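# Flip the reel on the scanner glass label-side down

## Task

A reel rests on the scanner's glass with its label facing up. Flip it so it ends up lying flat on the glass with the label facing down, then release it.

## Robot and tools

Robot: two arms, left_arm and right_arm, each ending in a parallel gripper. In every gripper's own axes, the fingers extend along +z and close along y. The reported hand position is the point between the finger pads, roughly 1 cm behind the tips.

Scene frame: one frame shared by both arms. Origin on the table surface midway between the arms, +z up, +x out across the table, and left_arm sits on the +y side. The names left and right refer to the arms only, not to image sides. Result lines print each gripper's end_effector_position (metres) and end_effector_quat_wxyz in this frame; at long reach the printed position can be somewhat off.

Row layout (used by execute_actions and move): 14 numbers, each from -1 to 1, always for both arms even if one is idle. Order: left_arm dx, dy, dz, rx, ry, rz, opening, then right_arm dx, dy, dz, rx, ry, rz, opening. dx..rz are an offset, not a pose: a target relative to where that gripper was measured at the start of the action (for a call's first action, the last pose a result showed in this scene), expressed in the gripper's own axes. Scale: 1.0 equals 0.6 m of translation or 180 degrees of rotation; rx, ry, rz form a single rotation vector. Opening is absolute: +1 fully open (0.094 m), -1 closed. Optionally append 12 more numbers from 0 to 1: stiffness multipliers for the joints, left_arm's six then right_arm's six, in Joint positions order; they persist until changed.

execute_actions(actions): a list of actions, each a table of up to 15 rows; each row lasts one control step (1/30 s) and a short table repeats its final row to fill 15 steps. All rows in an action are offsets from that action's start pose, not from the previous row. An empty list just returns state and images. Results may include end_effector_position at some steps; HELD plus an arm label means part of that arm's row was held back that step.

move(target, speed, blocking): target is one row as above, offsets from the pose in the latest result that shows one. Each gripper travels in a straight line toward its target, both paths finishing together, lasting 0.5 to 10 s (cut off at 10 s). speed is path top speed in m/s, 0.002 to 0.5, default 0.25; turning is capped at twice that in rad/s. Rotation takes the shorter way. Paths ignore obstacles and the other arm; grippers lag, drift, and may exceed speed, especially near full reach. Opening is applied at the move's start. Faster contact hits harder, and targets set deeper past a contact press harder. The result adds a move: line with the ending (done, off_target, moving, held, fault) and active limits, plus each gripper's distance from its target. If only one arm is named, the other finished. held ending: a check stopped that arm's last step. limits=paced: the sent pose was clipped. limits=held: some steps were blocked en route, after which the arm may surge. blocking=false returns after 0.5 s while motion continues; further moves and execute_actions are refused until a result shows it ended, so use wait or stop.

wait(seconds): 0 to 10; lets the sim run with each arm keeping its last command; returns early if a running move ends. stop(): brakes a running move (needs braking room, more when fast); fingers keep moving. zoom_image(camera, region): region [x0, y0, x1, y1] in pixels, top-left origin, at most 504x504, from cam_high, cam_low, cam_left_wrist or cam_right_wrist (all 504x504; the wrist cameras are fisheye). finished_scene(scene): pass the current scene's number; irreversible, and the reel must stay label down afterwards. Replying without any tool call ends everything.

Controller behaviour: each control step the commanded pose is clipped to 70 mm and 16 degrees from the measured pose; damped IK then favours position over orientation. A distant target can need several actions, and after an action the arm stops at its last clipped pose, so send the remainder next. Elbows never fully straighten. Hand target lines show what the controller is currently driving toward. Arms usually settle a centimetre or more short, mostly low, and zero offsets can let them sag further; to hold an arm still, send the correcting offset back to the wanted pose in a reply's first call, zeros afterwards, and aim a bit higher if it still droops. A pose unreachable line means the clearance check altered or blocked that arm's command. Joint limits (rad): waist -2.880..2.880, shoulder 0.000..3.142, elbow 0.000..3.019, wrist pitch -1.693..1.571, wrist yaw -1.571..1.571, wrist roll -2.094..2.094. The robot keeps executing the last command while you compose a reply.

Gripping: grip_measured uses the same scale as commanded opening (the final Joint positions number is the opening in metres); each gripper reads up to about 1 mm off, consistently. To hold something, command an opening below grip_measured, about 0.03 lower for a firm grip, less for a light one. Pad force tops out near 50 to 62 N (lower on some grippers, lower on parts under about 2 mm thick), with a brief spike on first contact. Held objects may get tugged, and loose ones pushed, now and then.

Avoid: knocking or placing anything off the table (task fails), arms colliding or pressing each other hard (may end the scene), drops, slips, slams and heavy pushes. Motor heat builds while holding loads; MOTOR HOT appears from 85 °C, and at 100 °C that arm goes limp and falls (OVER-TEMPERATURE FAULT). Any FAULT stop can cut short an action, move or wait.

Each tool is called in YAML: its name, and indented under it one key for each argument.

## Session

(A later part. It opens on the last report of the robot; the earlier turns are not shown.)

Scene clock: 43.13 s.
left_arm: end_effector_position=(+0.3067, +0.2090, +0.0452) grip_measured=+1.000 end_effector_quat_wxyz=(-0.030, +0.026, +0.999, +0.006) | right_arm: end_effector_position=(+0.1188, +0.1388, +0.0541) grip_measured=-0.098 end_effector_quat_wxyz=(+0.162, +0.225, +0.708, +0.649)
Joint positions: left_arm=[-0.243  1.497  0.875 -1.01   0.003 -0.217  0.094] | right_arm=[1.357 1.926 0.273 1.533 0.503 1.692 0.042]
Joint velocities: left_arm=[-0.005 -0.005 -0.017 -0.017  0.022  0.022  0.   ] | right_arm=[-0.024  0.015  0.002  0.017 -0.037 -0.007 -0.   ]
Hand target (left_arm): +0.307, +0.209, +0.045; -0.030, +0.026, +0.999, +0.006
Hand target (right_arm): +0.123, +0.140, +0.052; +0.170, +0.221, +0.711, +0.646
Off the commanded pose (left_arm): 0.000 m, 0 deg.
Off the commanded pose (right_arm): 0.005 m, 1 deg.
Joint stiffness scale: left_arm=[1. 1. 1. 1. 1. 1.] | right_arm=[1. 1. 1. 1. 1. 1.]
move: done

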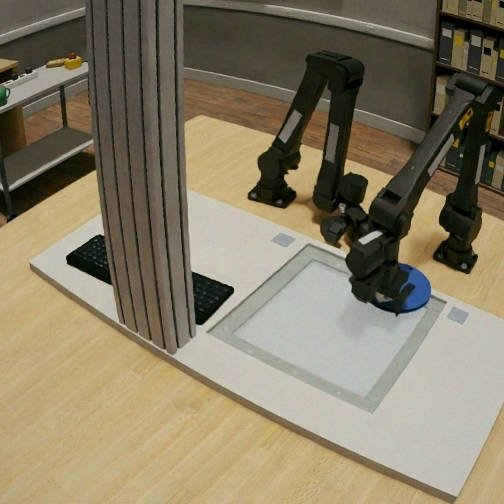

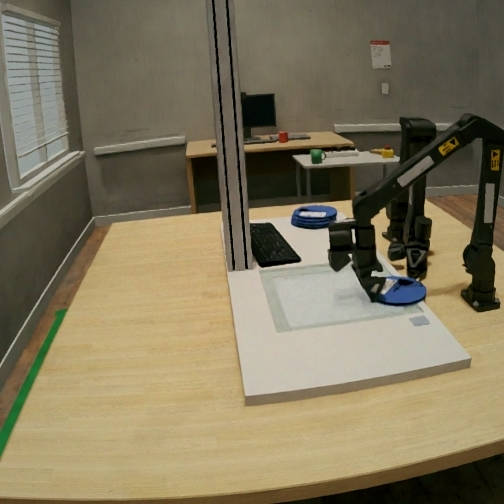

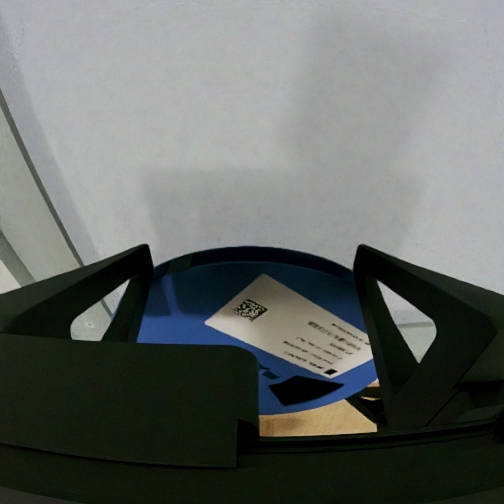

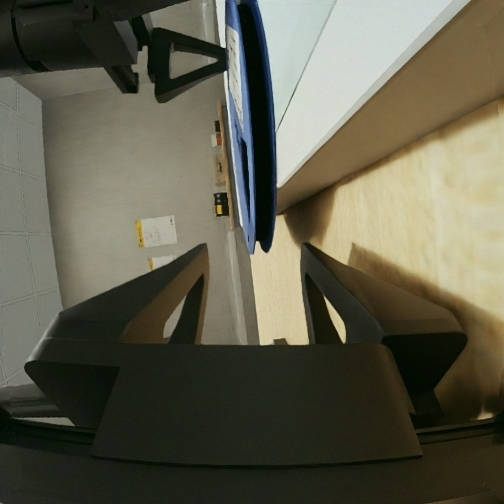

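move:
  target: [0,0,0,0,0,0,1,-0.03,0.005,0.09,0,0,0,-0.1]
  speed: 0.05

move:
  target: [0,0,0,0,0,0,1,0,0,0,0,0,0,-0.85]

Scene clock: 45.00 s.
left_arm: end_effector_position=(+0.3067, +0.2090, +0.0452) grip_measured=+1.000 end_effector_quat_wxyz=(-0.030, +0.026, +0.999, +0.006) | right_arm: end_effector_position=(+0.1454, +0.1716, +0.0527) grip_measured=-0.098 end_effector_quat_wxyz=(+0.145, +0.215, +0.711, +0.653)
Joint positions: left_arm=[-0.243  1.497  0.875 -1.01   0.003 -0.217  0.094] | right_arm=[1.251 1.931 0.359 1.461 0.358 1.685 0.042]
Joint velocities: left_arm=[-0.005 -0.005 -0.017  0.007  0.051 -0.022  0.   ] | right_arm=[ 0.005 -0.005 -0.002  0.002 -0.037 -0.081  0.   ]
Hand target (left_arm): +0.307, +0.209, +0.045; -0.030, +0.026, +0.999, +0.006
Hand target (right_arm): +0.162, +0.175, +0.050; +0.163, +0.224, +0.708, +0.649
Off the commanded pose (left_arm): 0.000 m, 0 deg.
Off the commanded pose (right_arm): 0.018 m, 2 deg.
Joint stiffness scale: left_arm=[1. 1. 1. 1. 1. 1.] | right_arm=[1. 1. 1. 1. 1. 1.]
move: off_target (right_arm)

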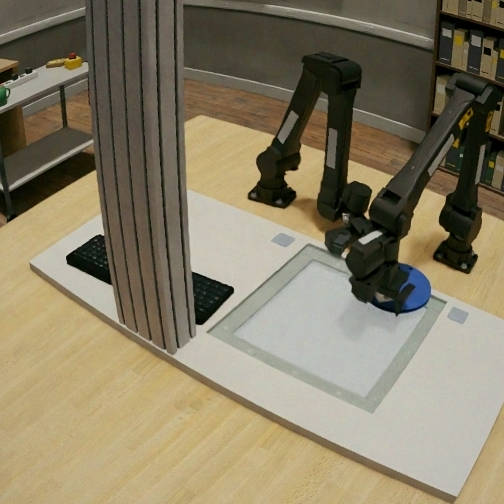

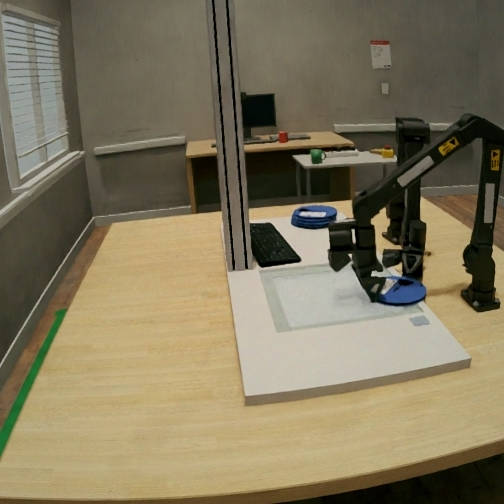

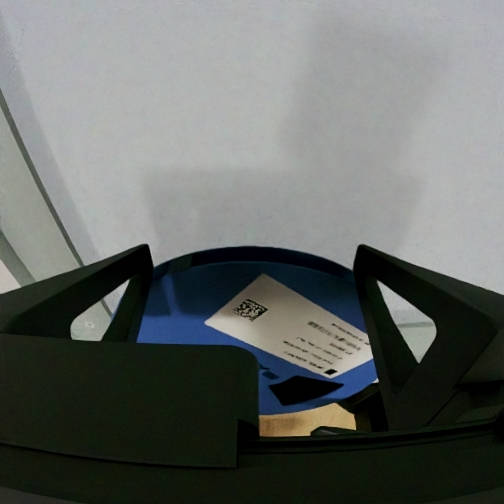

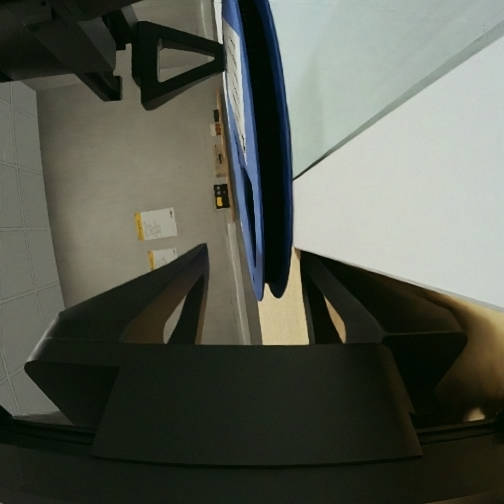

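Scene clock: 45.50 s.
left_arm: end_effector_position=(+0.3067, +0.2090, +0.0452) grip_measured=+1.000 end_effector_quat_wxyz=(-0.030, +0.026, +0.999, +0.006) | right_arm: end_effector_position=(+0.1441, +0.1724, +0.0534) grip_measured=-0.760 end_effector_quat_wxyz=(+0.143, +0.212, +0.711, +0.655)
Joint positions: left_arm=[-0.243  1.497  0.875 -1.01   0.003 -0.217  0.094] | right_arm=[1.251 1.931 0.359 1.464 0.352 1.683 0.011]
Joint velocities: left_arm=[ 0.005  0.005 -0.007 -0.002 -0.022  0.007  0.   ] | right_arm=[-0.005 -0.015 -0.007  0.007 -0.037 -0.037  0.001]
Hand target (left_arm): +0.307, +0.209, +0.045; -0.030, +0.026, +0.999, +0.006
Hand target (right_arm): +0.145, +0.172, +0.053; +0.145, +0.215, +0.711, +0.653
Off the commanded pose (left_arm): 0.000 m, 0 deg.
Off the commanded pose (right_arm): 0.002 m, 0 deg.
Joint stiffness scale: left_arm=[1. 1. 1. 1. 1. 1.] | right_arm=[1. 1. 1. 1. 1. 1.]
move: done

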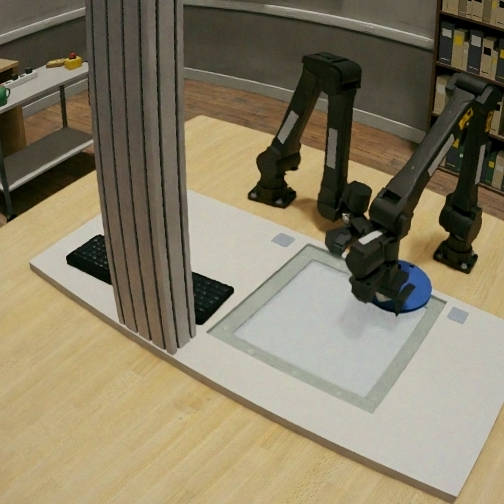

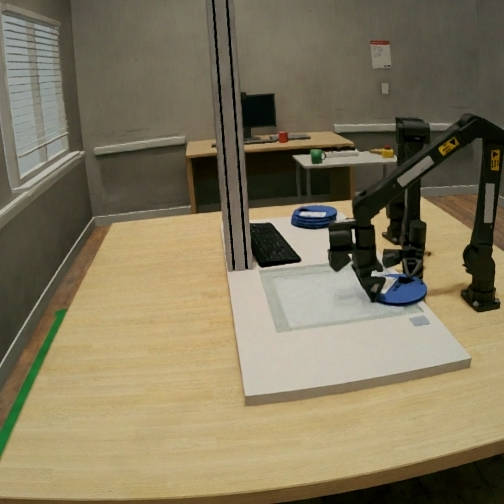

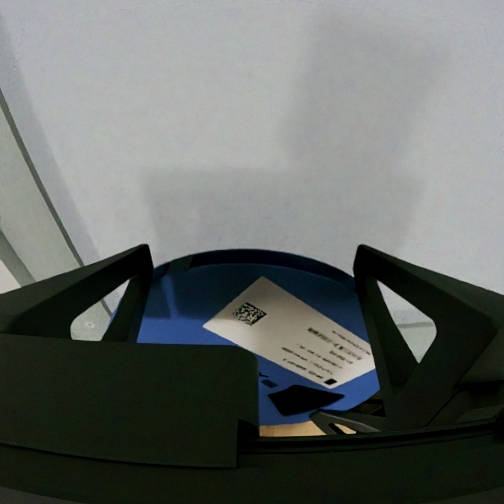

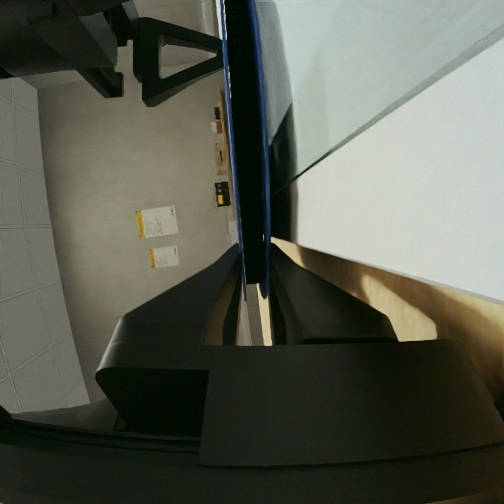

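move:
  target: [0.1,0.45,-0.3,0,0,0,1,0,0,0,0,0,0,-0.85]

move:
  target: [0,0,0,0,0,0,1,-0.1,0.3,0,0,0,0,-0.85]
  speed: 0.12

move:
  target: [0,0,0,0,0,0,1,-0.34,0.02,0.02,0,0,-0.5,-0.85]

move:
  target: [0,0,0,0,0,0,1,0,0,0,0,0,-0.5,-0.85]

Scene clock: 48.87 s.
left_arm: end_effector_position=(+0.2629, +0.4769, +0.2183) grip_measured=+1.000 end_effector_quat_wxyz=(-0.046, +0.017, +0.999, +0.007) | right_arm: end_effector_position=(+0.1426, +0.1743, +0.0542) grip_measured=-0.760 end_effector_quat_wxyz=(+0.140, +0.209, +0.711, +0.657)
Joint positions: left_arm=[ 0.521  1.298  1.166 -1.513 -0.057  0.526  0.094] | right_arm=[1.253 1.931 0.362 1.464 0.344 1.682 0.011]
Joint velocities: left_arm=[-0.005  0.005 -0.002 -0.022 -0.007  0.037  0.   ] | right_arm=[ 0.015 -0.005  0.007  0.017 -0.037 -0.081 -0.   ]
Hand target (left_arm): +0.274, +0.483, +0.235; -0.030, +0.026, +0.999, +0.014
Hand target (right_arm): +0.144, +0.172, +0.053; +0.143, +0.212, +0.711, +0.655
Off the commanded pose (left_arm): 0.016 m, 2 deg.
Off the commanded pose (right_arm): 0.003 m, 1 deg.
Joint stiffness scale: left_arm=[1. 1. 1. 1. 1. 1.] | right_arm=[1. 1. 1. 1. 1. 1.]
move: off_target (left_arm)

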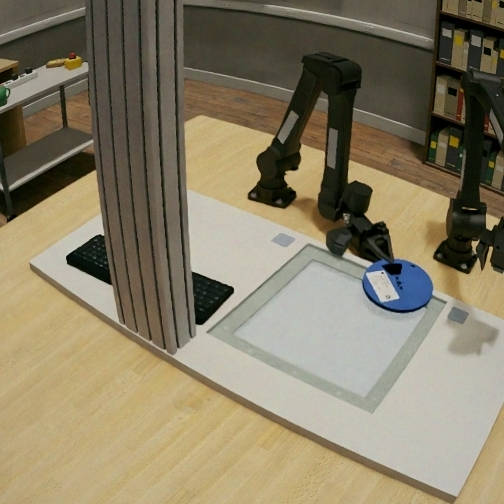

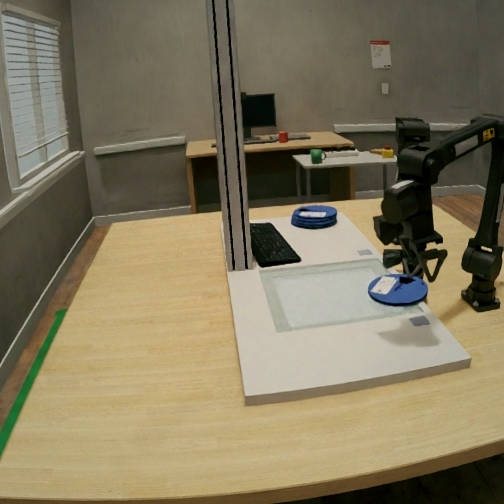

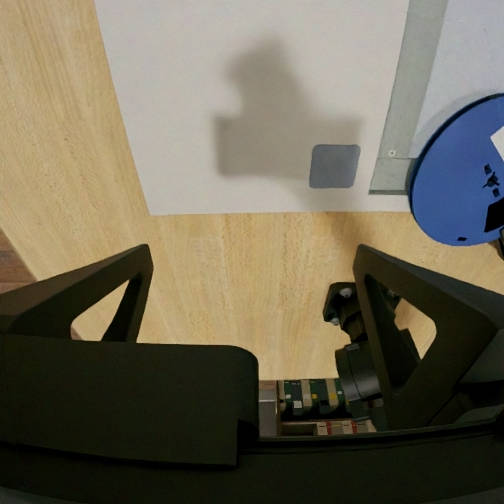

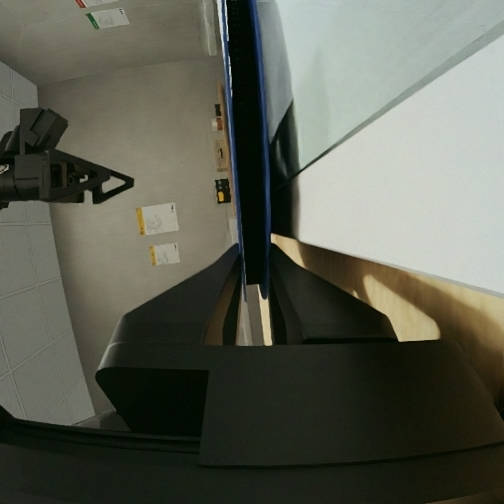

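Scene clock: 50.87 s.
left_arm: end_effector_position=(+0.2629, +0.4769, +0.2183) grip_measured=+1.000 end_effector_quat_wxyz=(-0.046, +0.017, +0.999, +0.007) | right_arm: end_effector_position=(+0.2048, +0.1466, +0.1995) grip_measured=-0.767 end_effector_quat_wxyz=(+0.131, +0.215, +0.729, +0.637)
Joint positions: left_arm=[ 0.521  1.298  1.166 -1.513 -0.057  0.526  0.094] | right_arm=[1.014 1.177 0.398 0.622 0.1   1.67  0.011]
Joint velocities: left_arm=[-0.005 -0.015 -0.002 -0.017  0.007 -0.007  0.   ] | right_arm=[-0.015  0.005  0.007 -0.012 -0.007 -0.007 -0.001]
Hand target (left_arm): +0.263, +0.477, +0.218; -0.046, +0.017, +0.999, +0.007
Hand target (right_arm): +0.214, +0.156, +0.228; +0.143, +0.207, +0.711, +0.656
Off the commanded pose (left_arm): 0.000 m, 0 deg.
Off the commanded pose (right_arm): 0.032 m, 3 deg.
Joint stiffness scale: left_arm=[1. 1. 1. 1. 1. 1.] | right_arm=[1. 1. 1. 1. 1. 1.]
move: off_target (right_arm)

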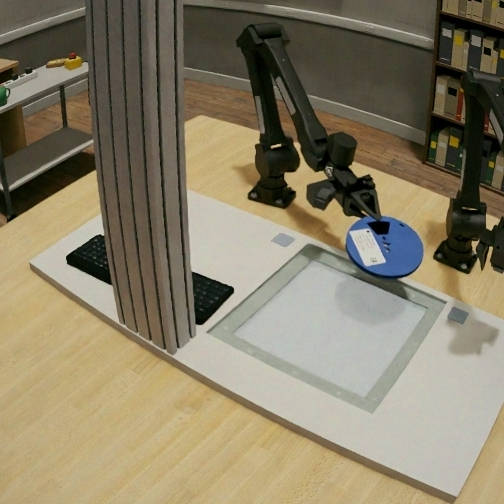

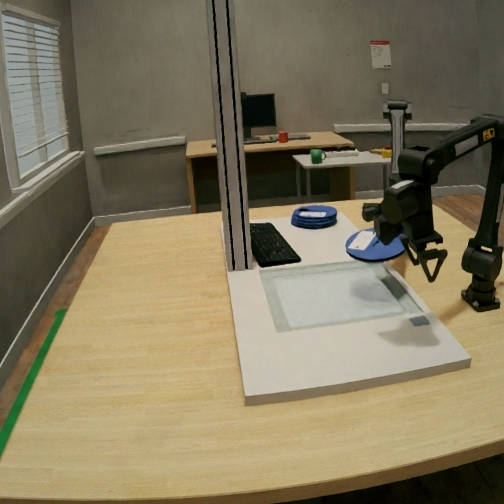

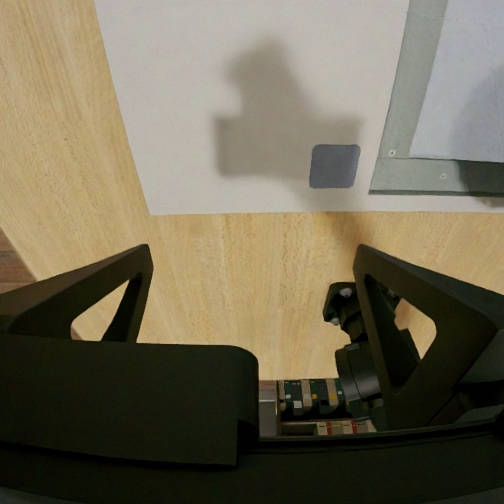

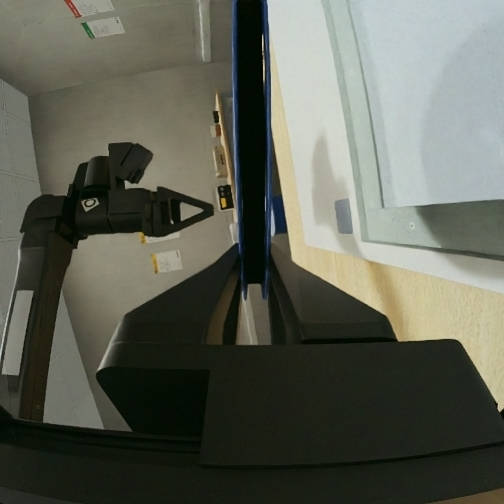

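Scene clock: 54.60 s.
left_arm: end_effector_position=(+0.2629, +0.4769, +0.2183) grip_measured=+1.000 end_effector_quat_wxyz=(-0.046, +0.017, +0.999, +0.007) | right_arm: end_effector_position=(+0.3700, +0.0537, +0.1646) grip_measured=-0.767 end_effector_quat_wxyz=(+0.513, -0.363, +0.692, +0.355)
Joint positions: left_arm=[ 0.521  1.298  1.166 -1.513 -0.057  0.526  0.094] | right_arm=[ 0.39   1.357  0.482  0.618 -0.517 -0.007  0.011]
Joint velocities: left_arm=[-0.005 -0.015 -0.002  0.012  0.051  0.022  0.   ] | right_arm=[-0.005 -0.015 -0.002  0.017  0.007  0.007 -0.   ]
Hand target (left_arm): +0.263, +0.477, +0.218; -0.046, +0.017, +0.999, +0.007
Hand target (right_arm): +0.388, +0.060, +0.195; +0.545, -0.368, +0.666, +0.351
Off the commanded pose (left_arm): 0.000 m, 0 deg.
Off the commanded pose (right_arm): 0.035 m, 4 deg.
Joint stiffness scale: left_arm=[1. 1. 1. 1. 1. 1.] | right_arm=[1. 1. 1. 1. 1. 1.]
move: off_target (right_arm)

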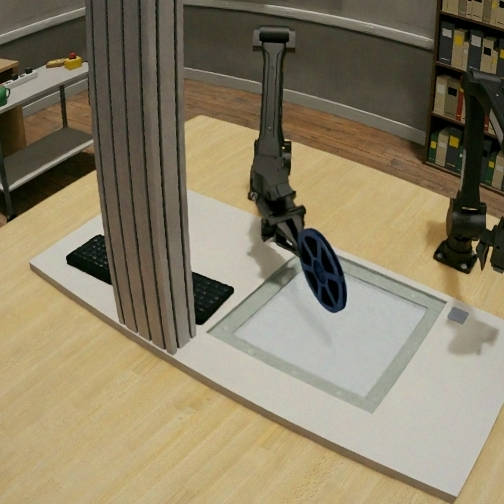

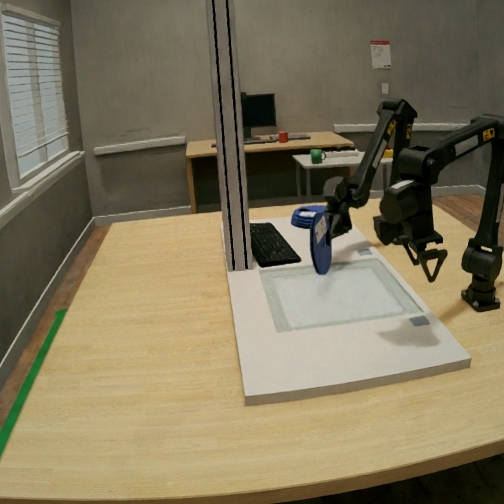

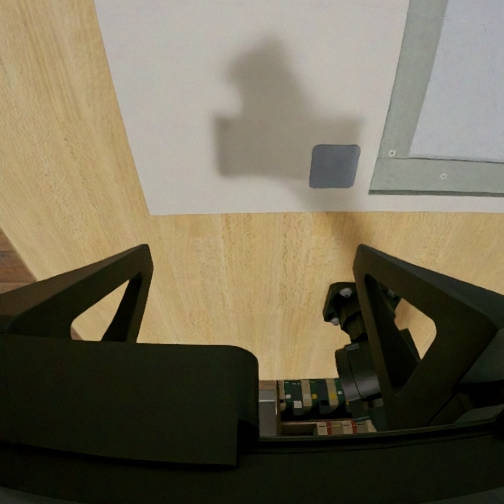

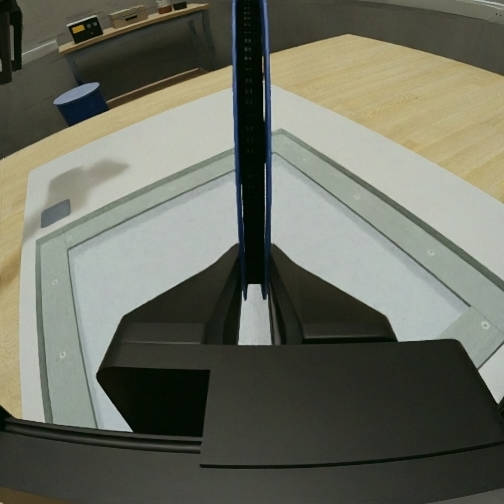

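Scene clock: 58.33 s.
left_arm: end_effector_position=(+0.2629, +0.4769, +0.2183) grip_measured=+1.000 end_effector_quat_wxyz=(-0.046, +0.017, +0.999, +0.007) | right_arm: end_effector_position=(+0.3677, +0.0522, +0.1594) grip_measured=-0.768 end_effector_quat_wxyz=(-0.611, +0.747, -0.241, +0.104)
Joint positions: left_arm=[ 0.521  1.298  1.166 -1.513 -0.057  0.526  0.094] | right_arm=[ 0.39   1.36   0.474  0.616 -0.517 -1.563  0.011]
Joint velocities: left_arm=[-0.005  0.005 -0.007  0.002 -0.007 -0.037  0.   ] | right_arm=[ 0.005 -0.015  0.002  0.002 -0.007 -0.081 -0.   ]
Hand target (left_arm): +0.263, +0.477, +0.218; -0.046, +0.017, +0.999, +0.007
Hand target (right_arm): +0.370, +0.054, +0.165; -0.614, +0.746, -0.233, +0.112
Off the commanded pose (left_arm): 0.000 m, 0 deg.
Off the commanded pose (right_arm): 0.006 m, 1 deg.
Joint stiffness scale: left_arm=[1. 1. 1. 1. 1. 1.] | right_arm=[1. 1. 1. 1. 1. 1.]
move: done

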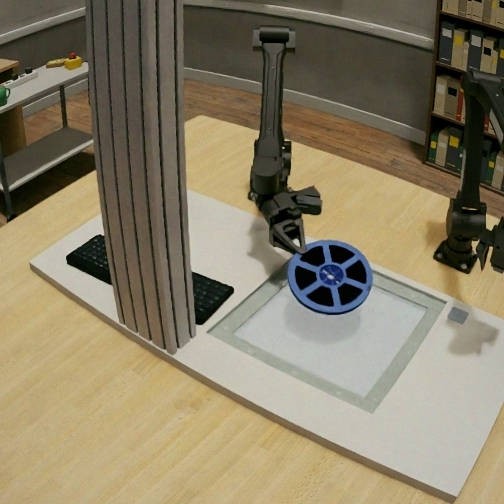

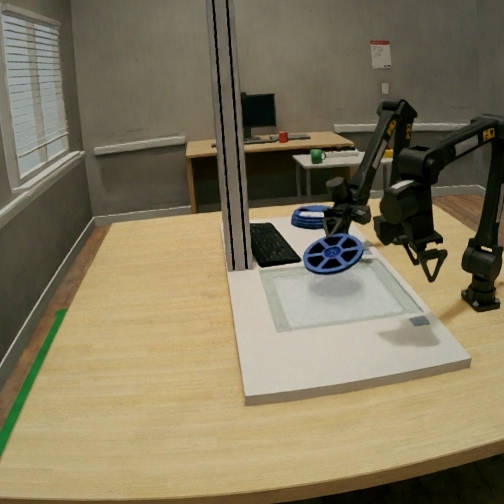

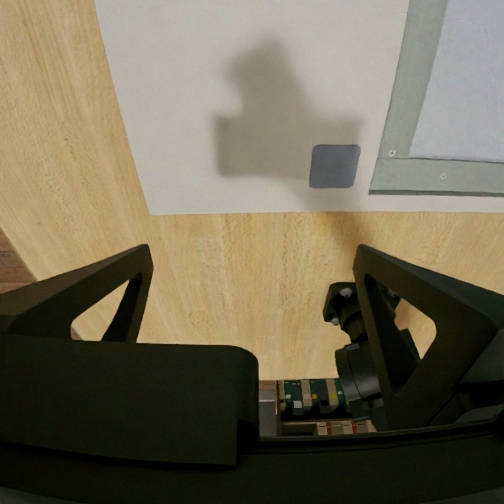

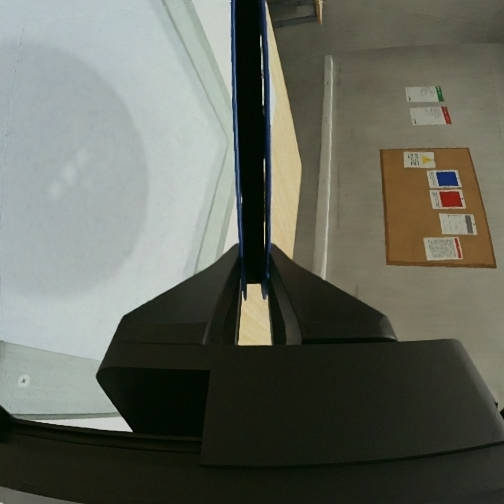

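move:
  target: [0,0,0,0,0,0,1,0.02,0.09,0.1,0,0,-0.04,-0.85]
  speed: 0.06

Scene clock: 60.40 s.
left_arm: end_effector_position=(+0.2629, +0.4769, +0.2183) grip_measured=+1.000 end_effector_quat_wxyz=(-0.046, +0.017, +0.999, +0.007) | right_arm: end_effector_position=(+0.3871, +0.0808, +0.0900) grip_measured=-0.768 end_effector_quat_wxyz=(-0.602, +0.760, -0.206, +0.134)
Joint positions: left_arm=[ 0.521  1.298  1.166 -1.513 -0.057  0.526  0.094] | right_arm=[ 0.431  1.672  0.519  0.879 -0.473 -1.653  0.011]
Joint velocities: left_arm=[-0.005 -0.005  0.012 -0.037  0.007  0.095  0.   ] | right_arm=[-0.015 -0.005 -0.007 -0.027 -0.037 -0.037  0.001]
Hand target (left_arm): +0.263, +0.477, +0.218; -0.046, +0.017, +0.999, +0.007
Hand target (right_arm): +0.391, +0.090, +0.092; -0.604, +0.760, -0.194, +0.141
Off the commanded pose (left_arm): 0.000 m, 0 deg.
Off the commanded pose (right_arm): 0.011 m, 2 deg.
Joint stiffness scale: left_arm=[1. 1. 1. 1. 1. 1.] | right_arm=[1. 1. 1. 1. 1. 1.]
move: off_target (right_arm)

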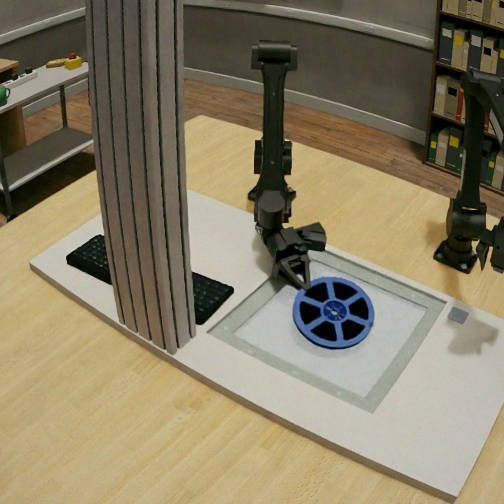

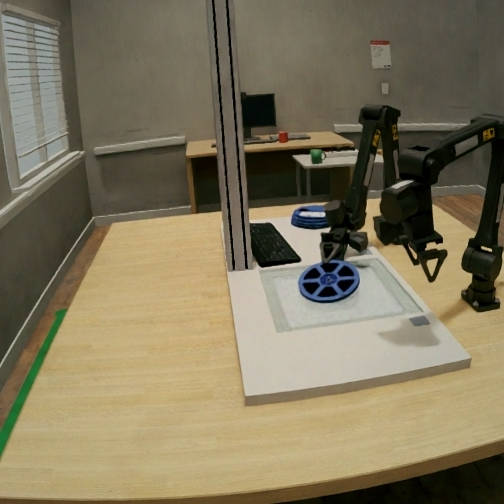

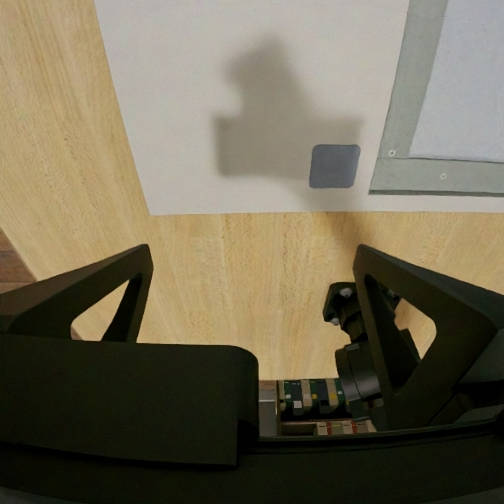

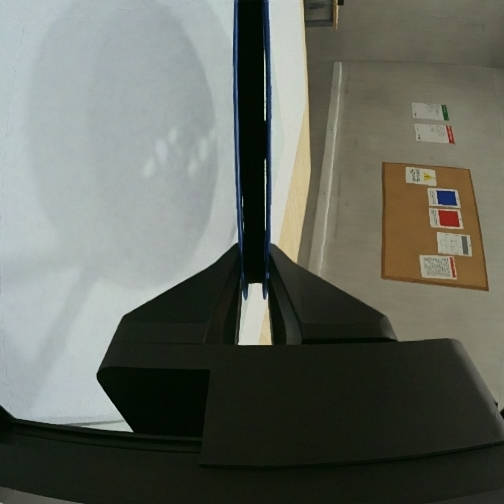

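move:
  target: [0,0,0,0,0,0,1,0,0.02,0,0,0,0,-0.45]
  speed: 0.03

move:
  target: [0,0,0,0,0,0,1,0,0.02,-0.1,0,0,0,-0.45]
  speed: 0.05

move:
  target: [0,0,0,0,0,0,1,0,-0.15,-0.05,0,0,0,-0.45]

Scene clock: 62.17 s.
left_arm: end_effector_position=(+0.2629, +0.4769, +0.2183) grip_measured=+1.000 end_effector_quat_wxyz=(-0.046, +0.017, +0.999, +0.007) | right_arm: end_effector_position=(+0.3834, +0.0783, +0.0738) grip_measured=-0.452 end_effector_quat_wxyz=(-0.595, +0.765, -0.210, +0.129)
Joint positions: left_arm=[ 0.521  1.298  1.166 -1.513 -0.057  0.526  0.094] | right_arm=[ 0.431  1.71   0.509  0.906 -0.473 -1.655  0.026]
Joint velocities: left_arm=[ 0.005  0.005 -0.002  0.002 -0.022  0.037  0.   ] | right_arm=[ 0.005  0.005  0.002  0.007  0.007 -0.022 -0.   ]
Hand target (left_arm): +0.263, +0.477, +0.218; -0.046, +0.017, +0.999, +0.007
Hand target (right_arm): +0.385, +0.078, +0.078; -0.601, +0.760, -0.206, +0.134
Off the commanded pose (left_arm): 0.000 m, 0 deg.
Off the commanded pose (right_arm): 0.005 m, 1 deg.
Joint stiffness scale: left_arm=[1. 1. 1. 1. 1. 1.] | right_arm=[1. 1. 1. 1. 1. 1.]
move: done

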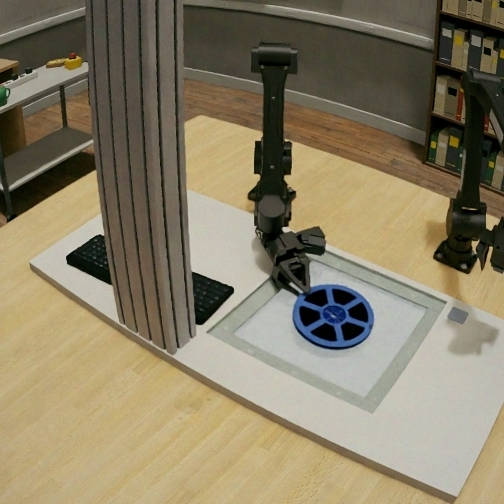

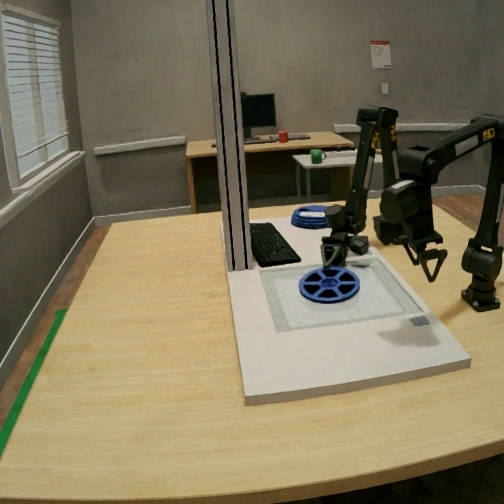

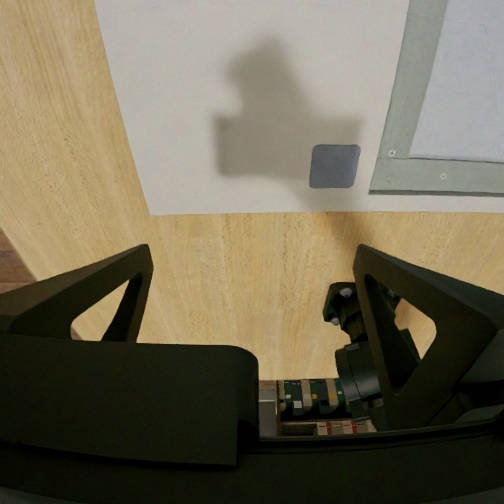

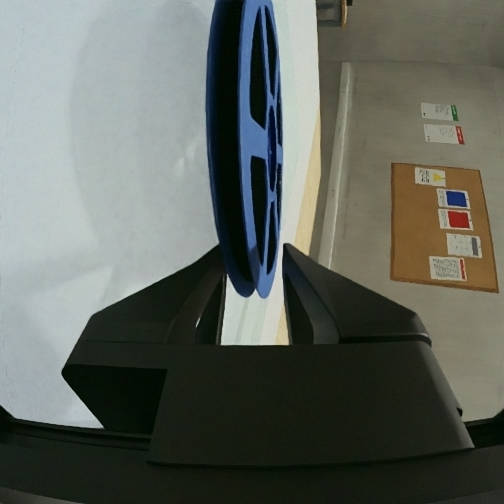

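Scene clock: 63.70 s.
left_arm: end_effector_position=(+0.2629, +0.4769, +0.2183) grip_measured=+1.000 end_effector_quat_wxyz=(-0.046, +0.017, +0.999, +0.007) | right_arm: end_effector_position=(+0.3506, +0.0271, +0.0683) grip_measured=-0.452 end_effector_quat_wxyz=(-0.586, +0.771, -0.220, +0.115)
Joint positions: left_arm=[ 0.521  1.298  1.166 -1.513 -0.057  0.526  0.094] | right_arm=[ 0.348  1.62   0.368  0.908 -0.558 -1.674  0.026]
Joint velocities: left_arm=[ 0.005 -0.015  0.012 -0.002 -0.066 -0.022  0.   ] | right_arm=[-0.005  0.005 -0.002 -0.007 -0.022  0.022 -0.   ]
Hand target (left_arm): +0.263, +0.477, +0.218; -0.046, +0.017, +0.999, +0.007
Hand target (right_arm): +0.355, +0.024, +0.078; -0.594, +0.766, -0.209, +0.130
Off the commanded pose (left_arm): 0.000 m, 0 deg.
Off the commanded pose (right_arm): 0.011 m, 2 deg.
Joint stiffness scale: left_arm=[1. 1. 1. 1. 1. 1.] | right_arm=[1. 1. 1. 1. 1. 1.]
move: off_target (right_arm)

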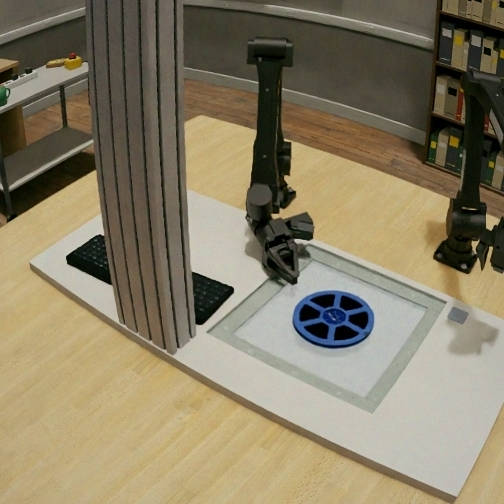

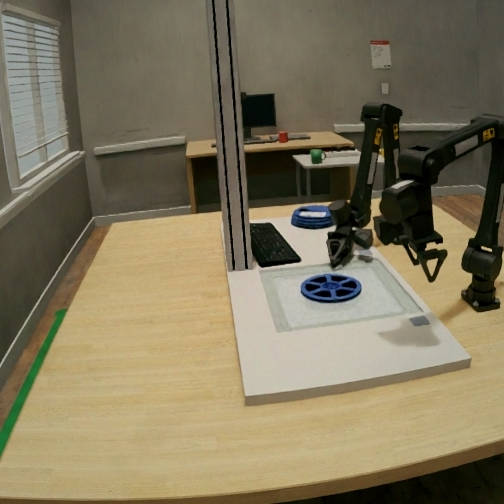

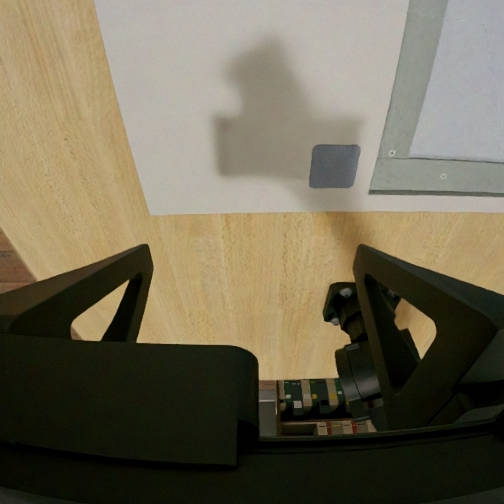

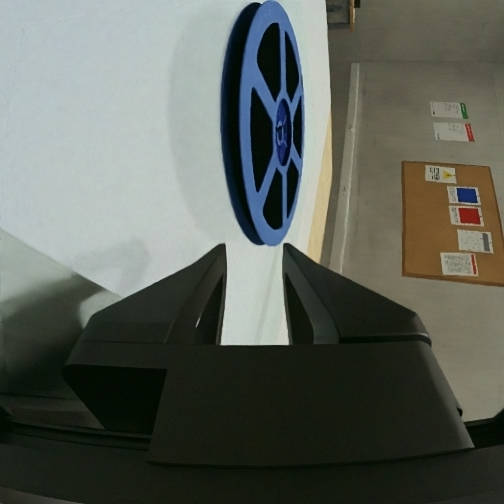

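Scene clock: 64.70 s.
left_arm: end_effector_position=(+0.2629, +0.4769, +0.2183) grip_measured=+1.000 end_effector_quat_wxyz=(-0.046, +0.017, +0.999, +0.007) | right_arm: end_effector_position=(+0.3429, +0.0190, +0.1486) grip_measured=-0.452 end_effector_quat_wxyz=(-0.579, +0.776, -0.227, +0.102)
Joint positions: left_arm=[ 0.521  1.298  1.166 -1.513 -0.057  0.526  0.094] | right_arm=[ 0.333  1.238  0.408  0.453 -0.577 -1.674  0.026]
Joint velocities: left_arm=[-0.005 -0.005 -0.007 -0.017 -0.037 -0.037  0.   ] | right_arm=[-0.005 -0.005  0.007  0.007 -0.007 -0.007  0.001]
Hand target (left_arm): +0.263, +0.477, +0.218; -0.046, +0.017, +0.999, +0.007
Hand target (right_arm): +0.356, +0.021, +0.162; -0.586, +0.771, -0.220, +0.115
Off the commanded pose (left_arm): 0.000 m, 0 deg.
Off the commanded pose (right_arm): 0.019 m, 2 deg.
Joint stiffness scale: left_arm=[1. 1. 1. 1. 1. 1.] | right_arm=[1. 1. 1. 1. 1. 1.]
move: off_target (right_arm)

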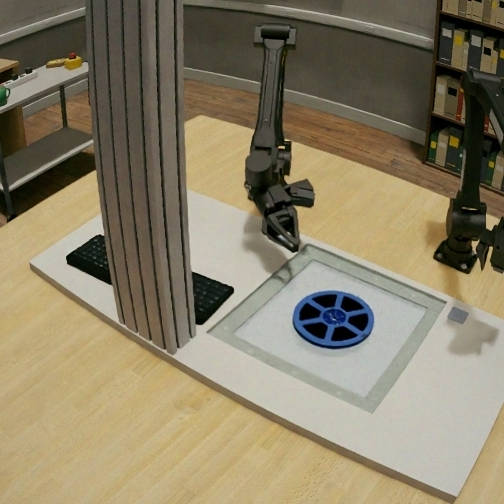

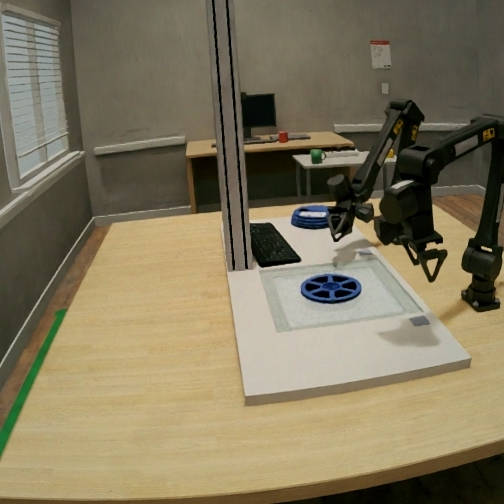

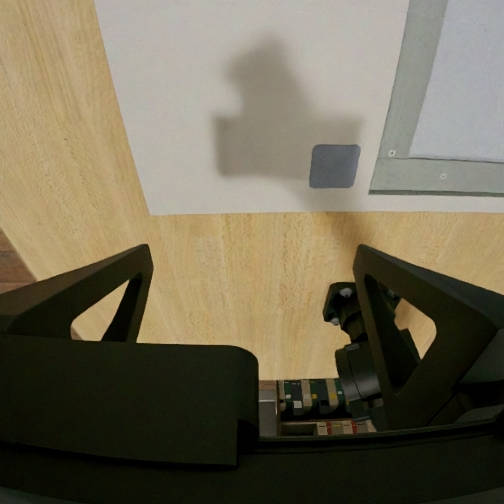

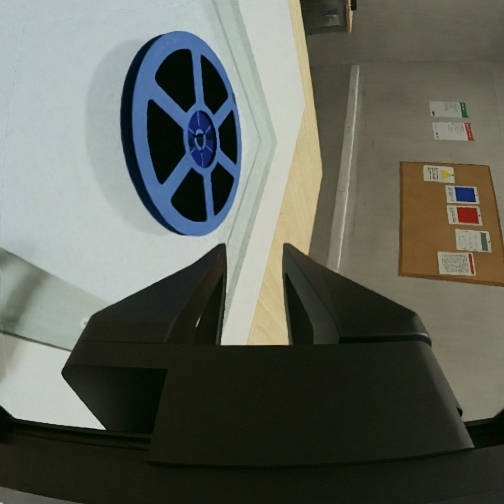

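finished_scene:
  scene: 1

The scene is finished: the task was done.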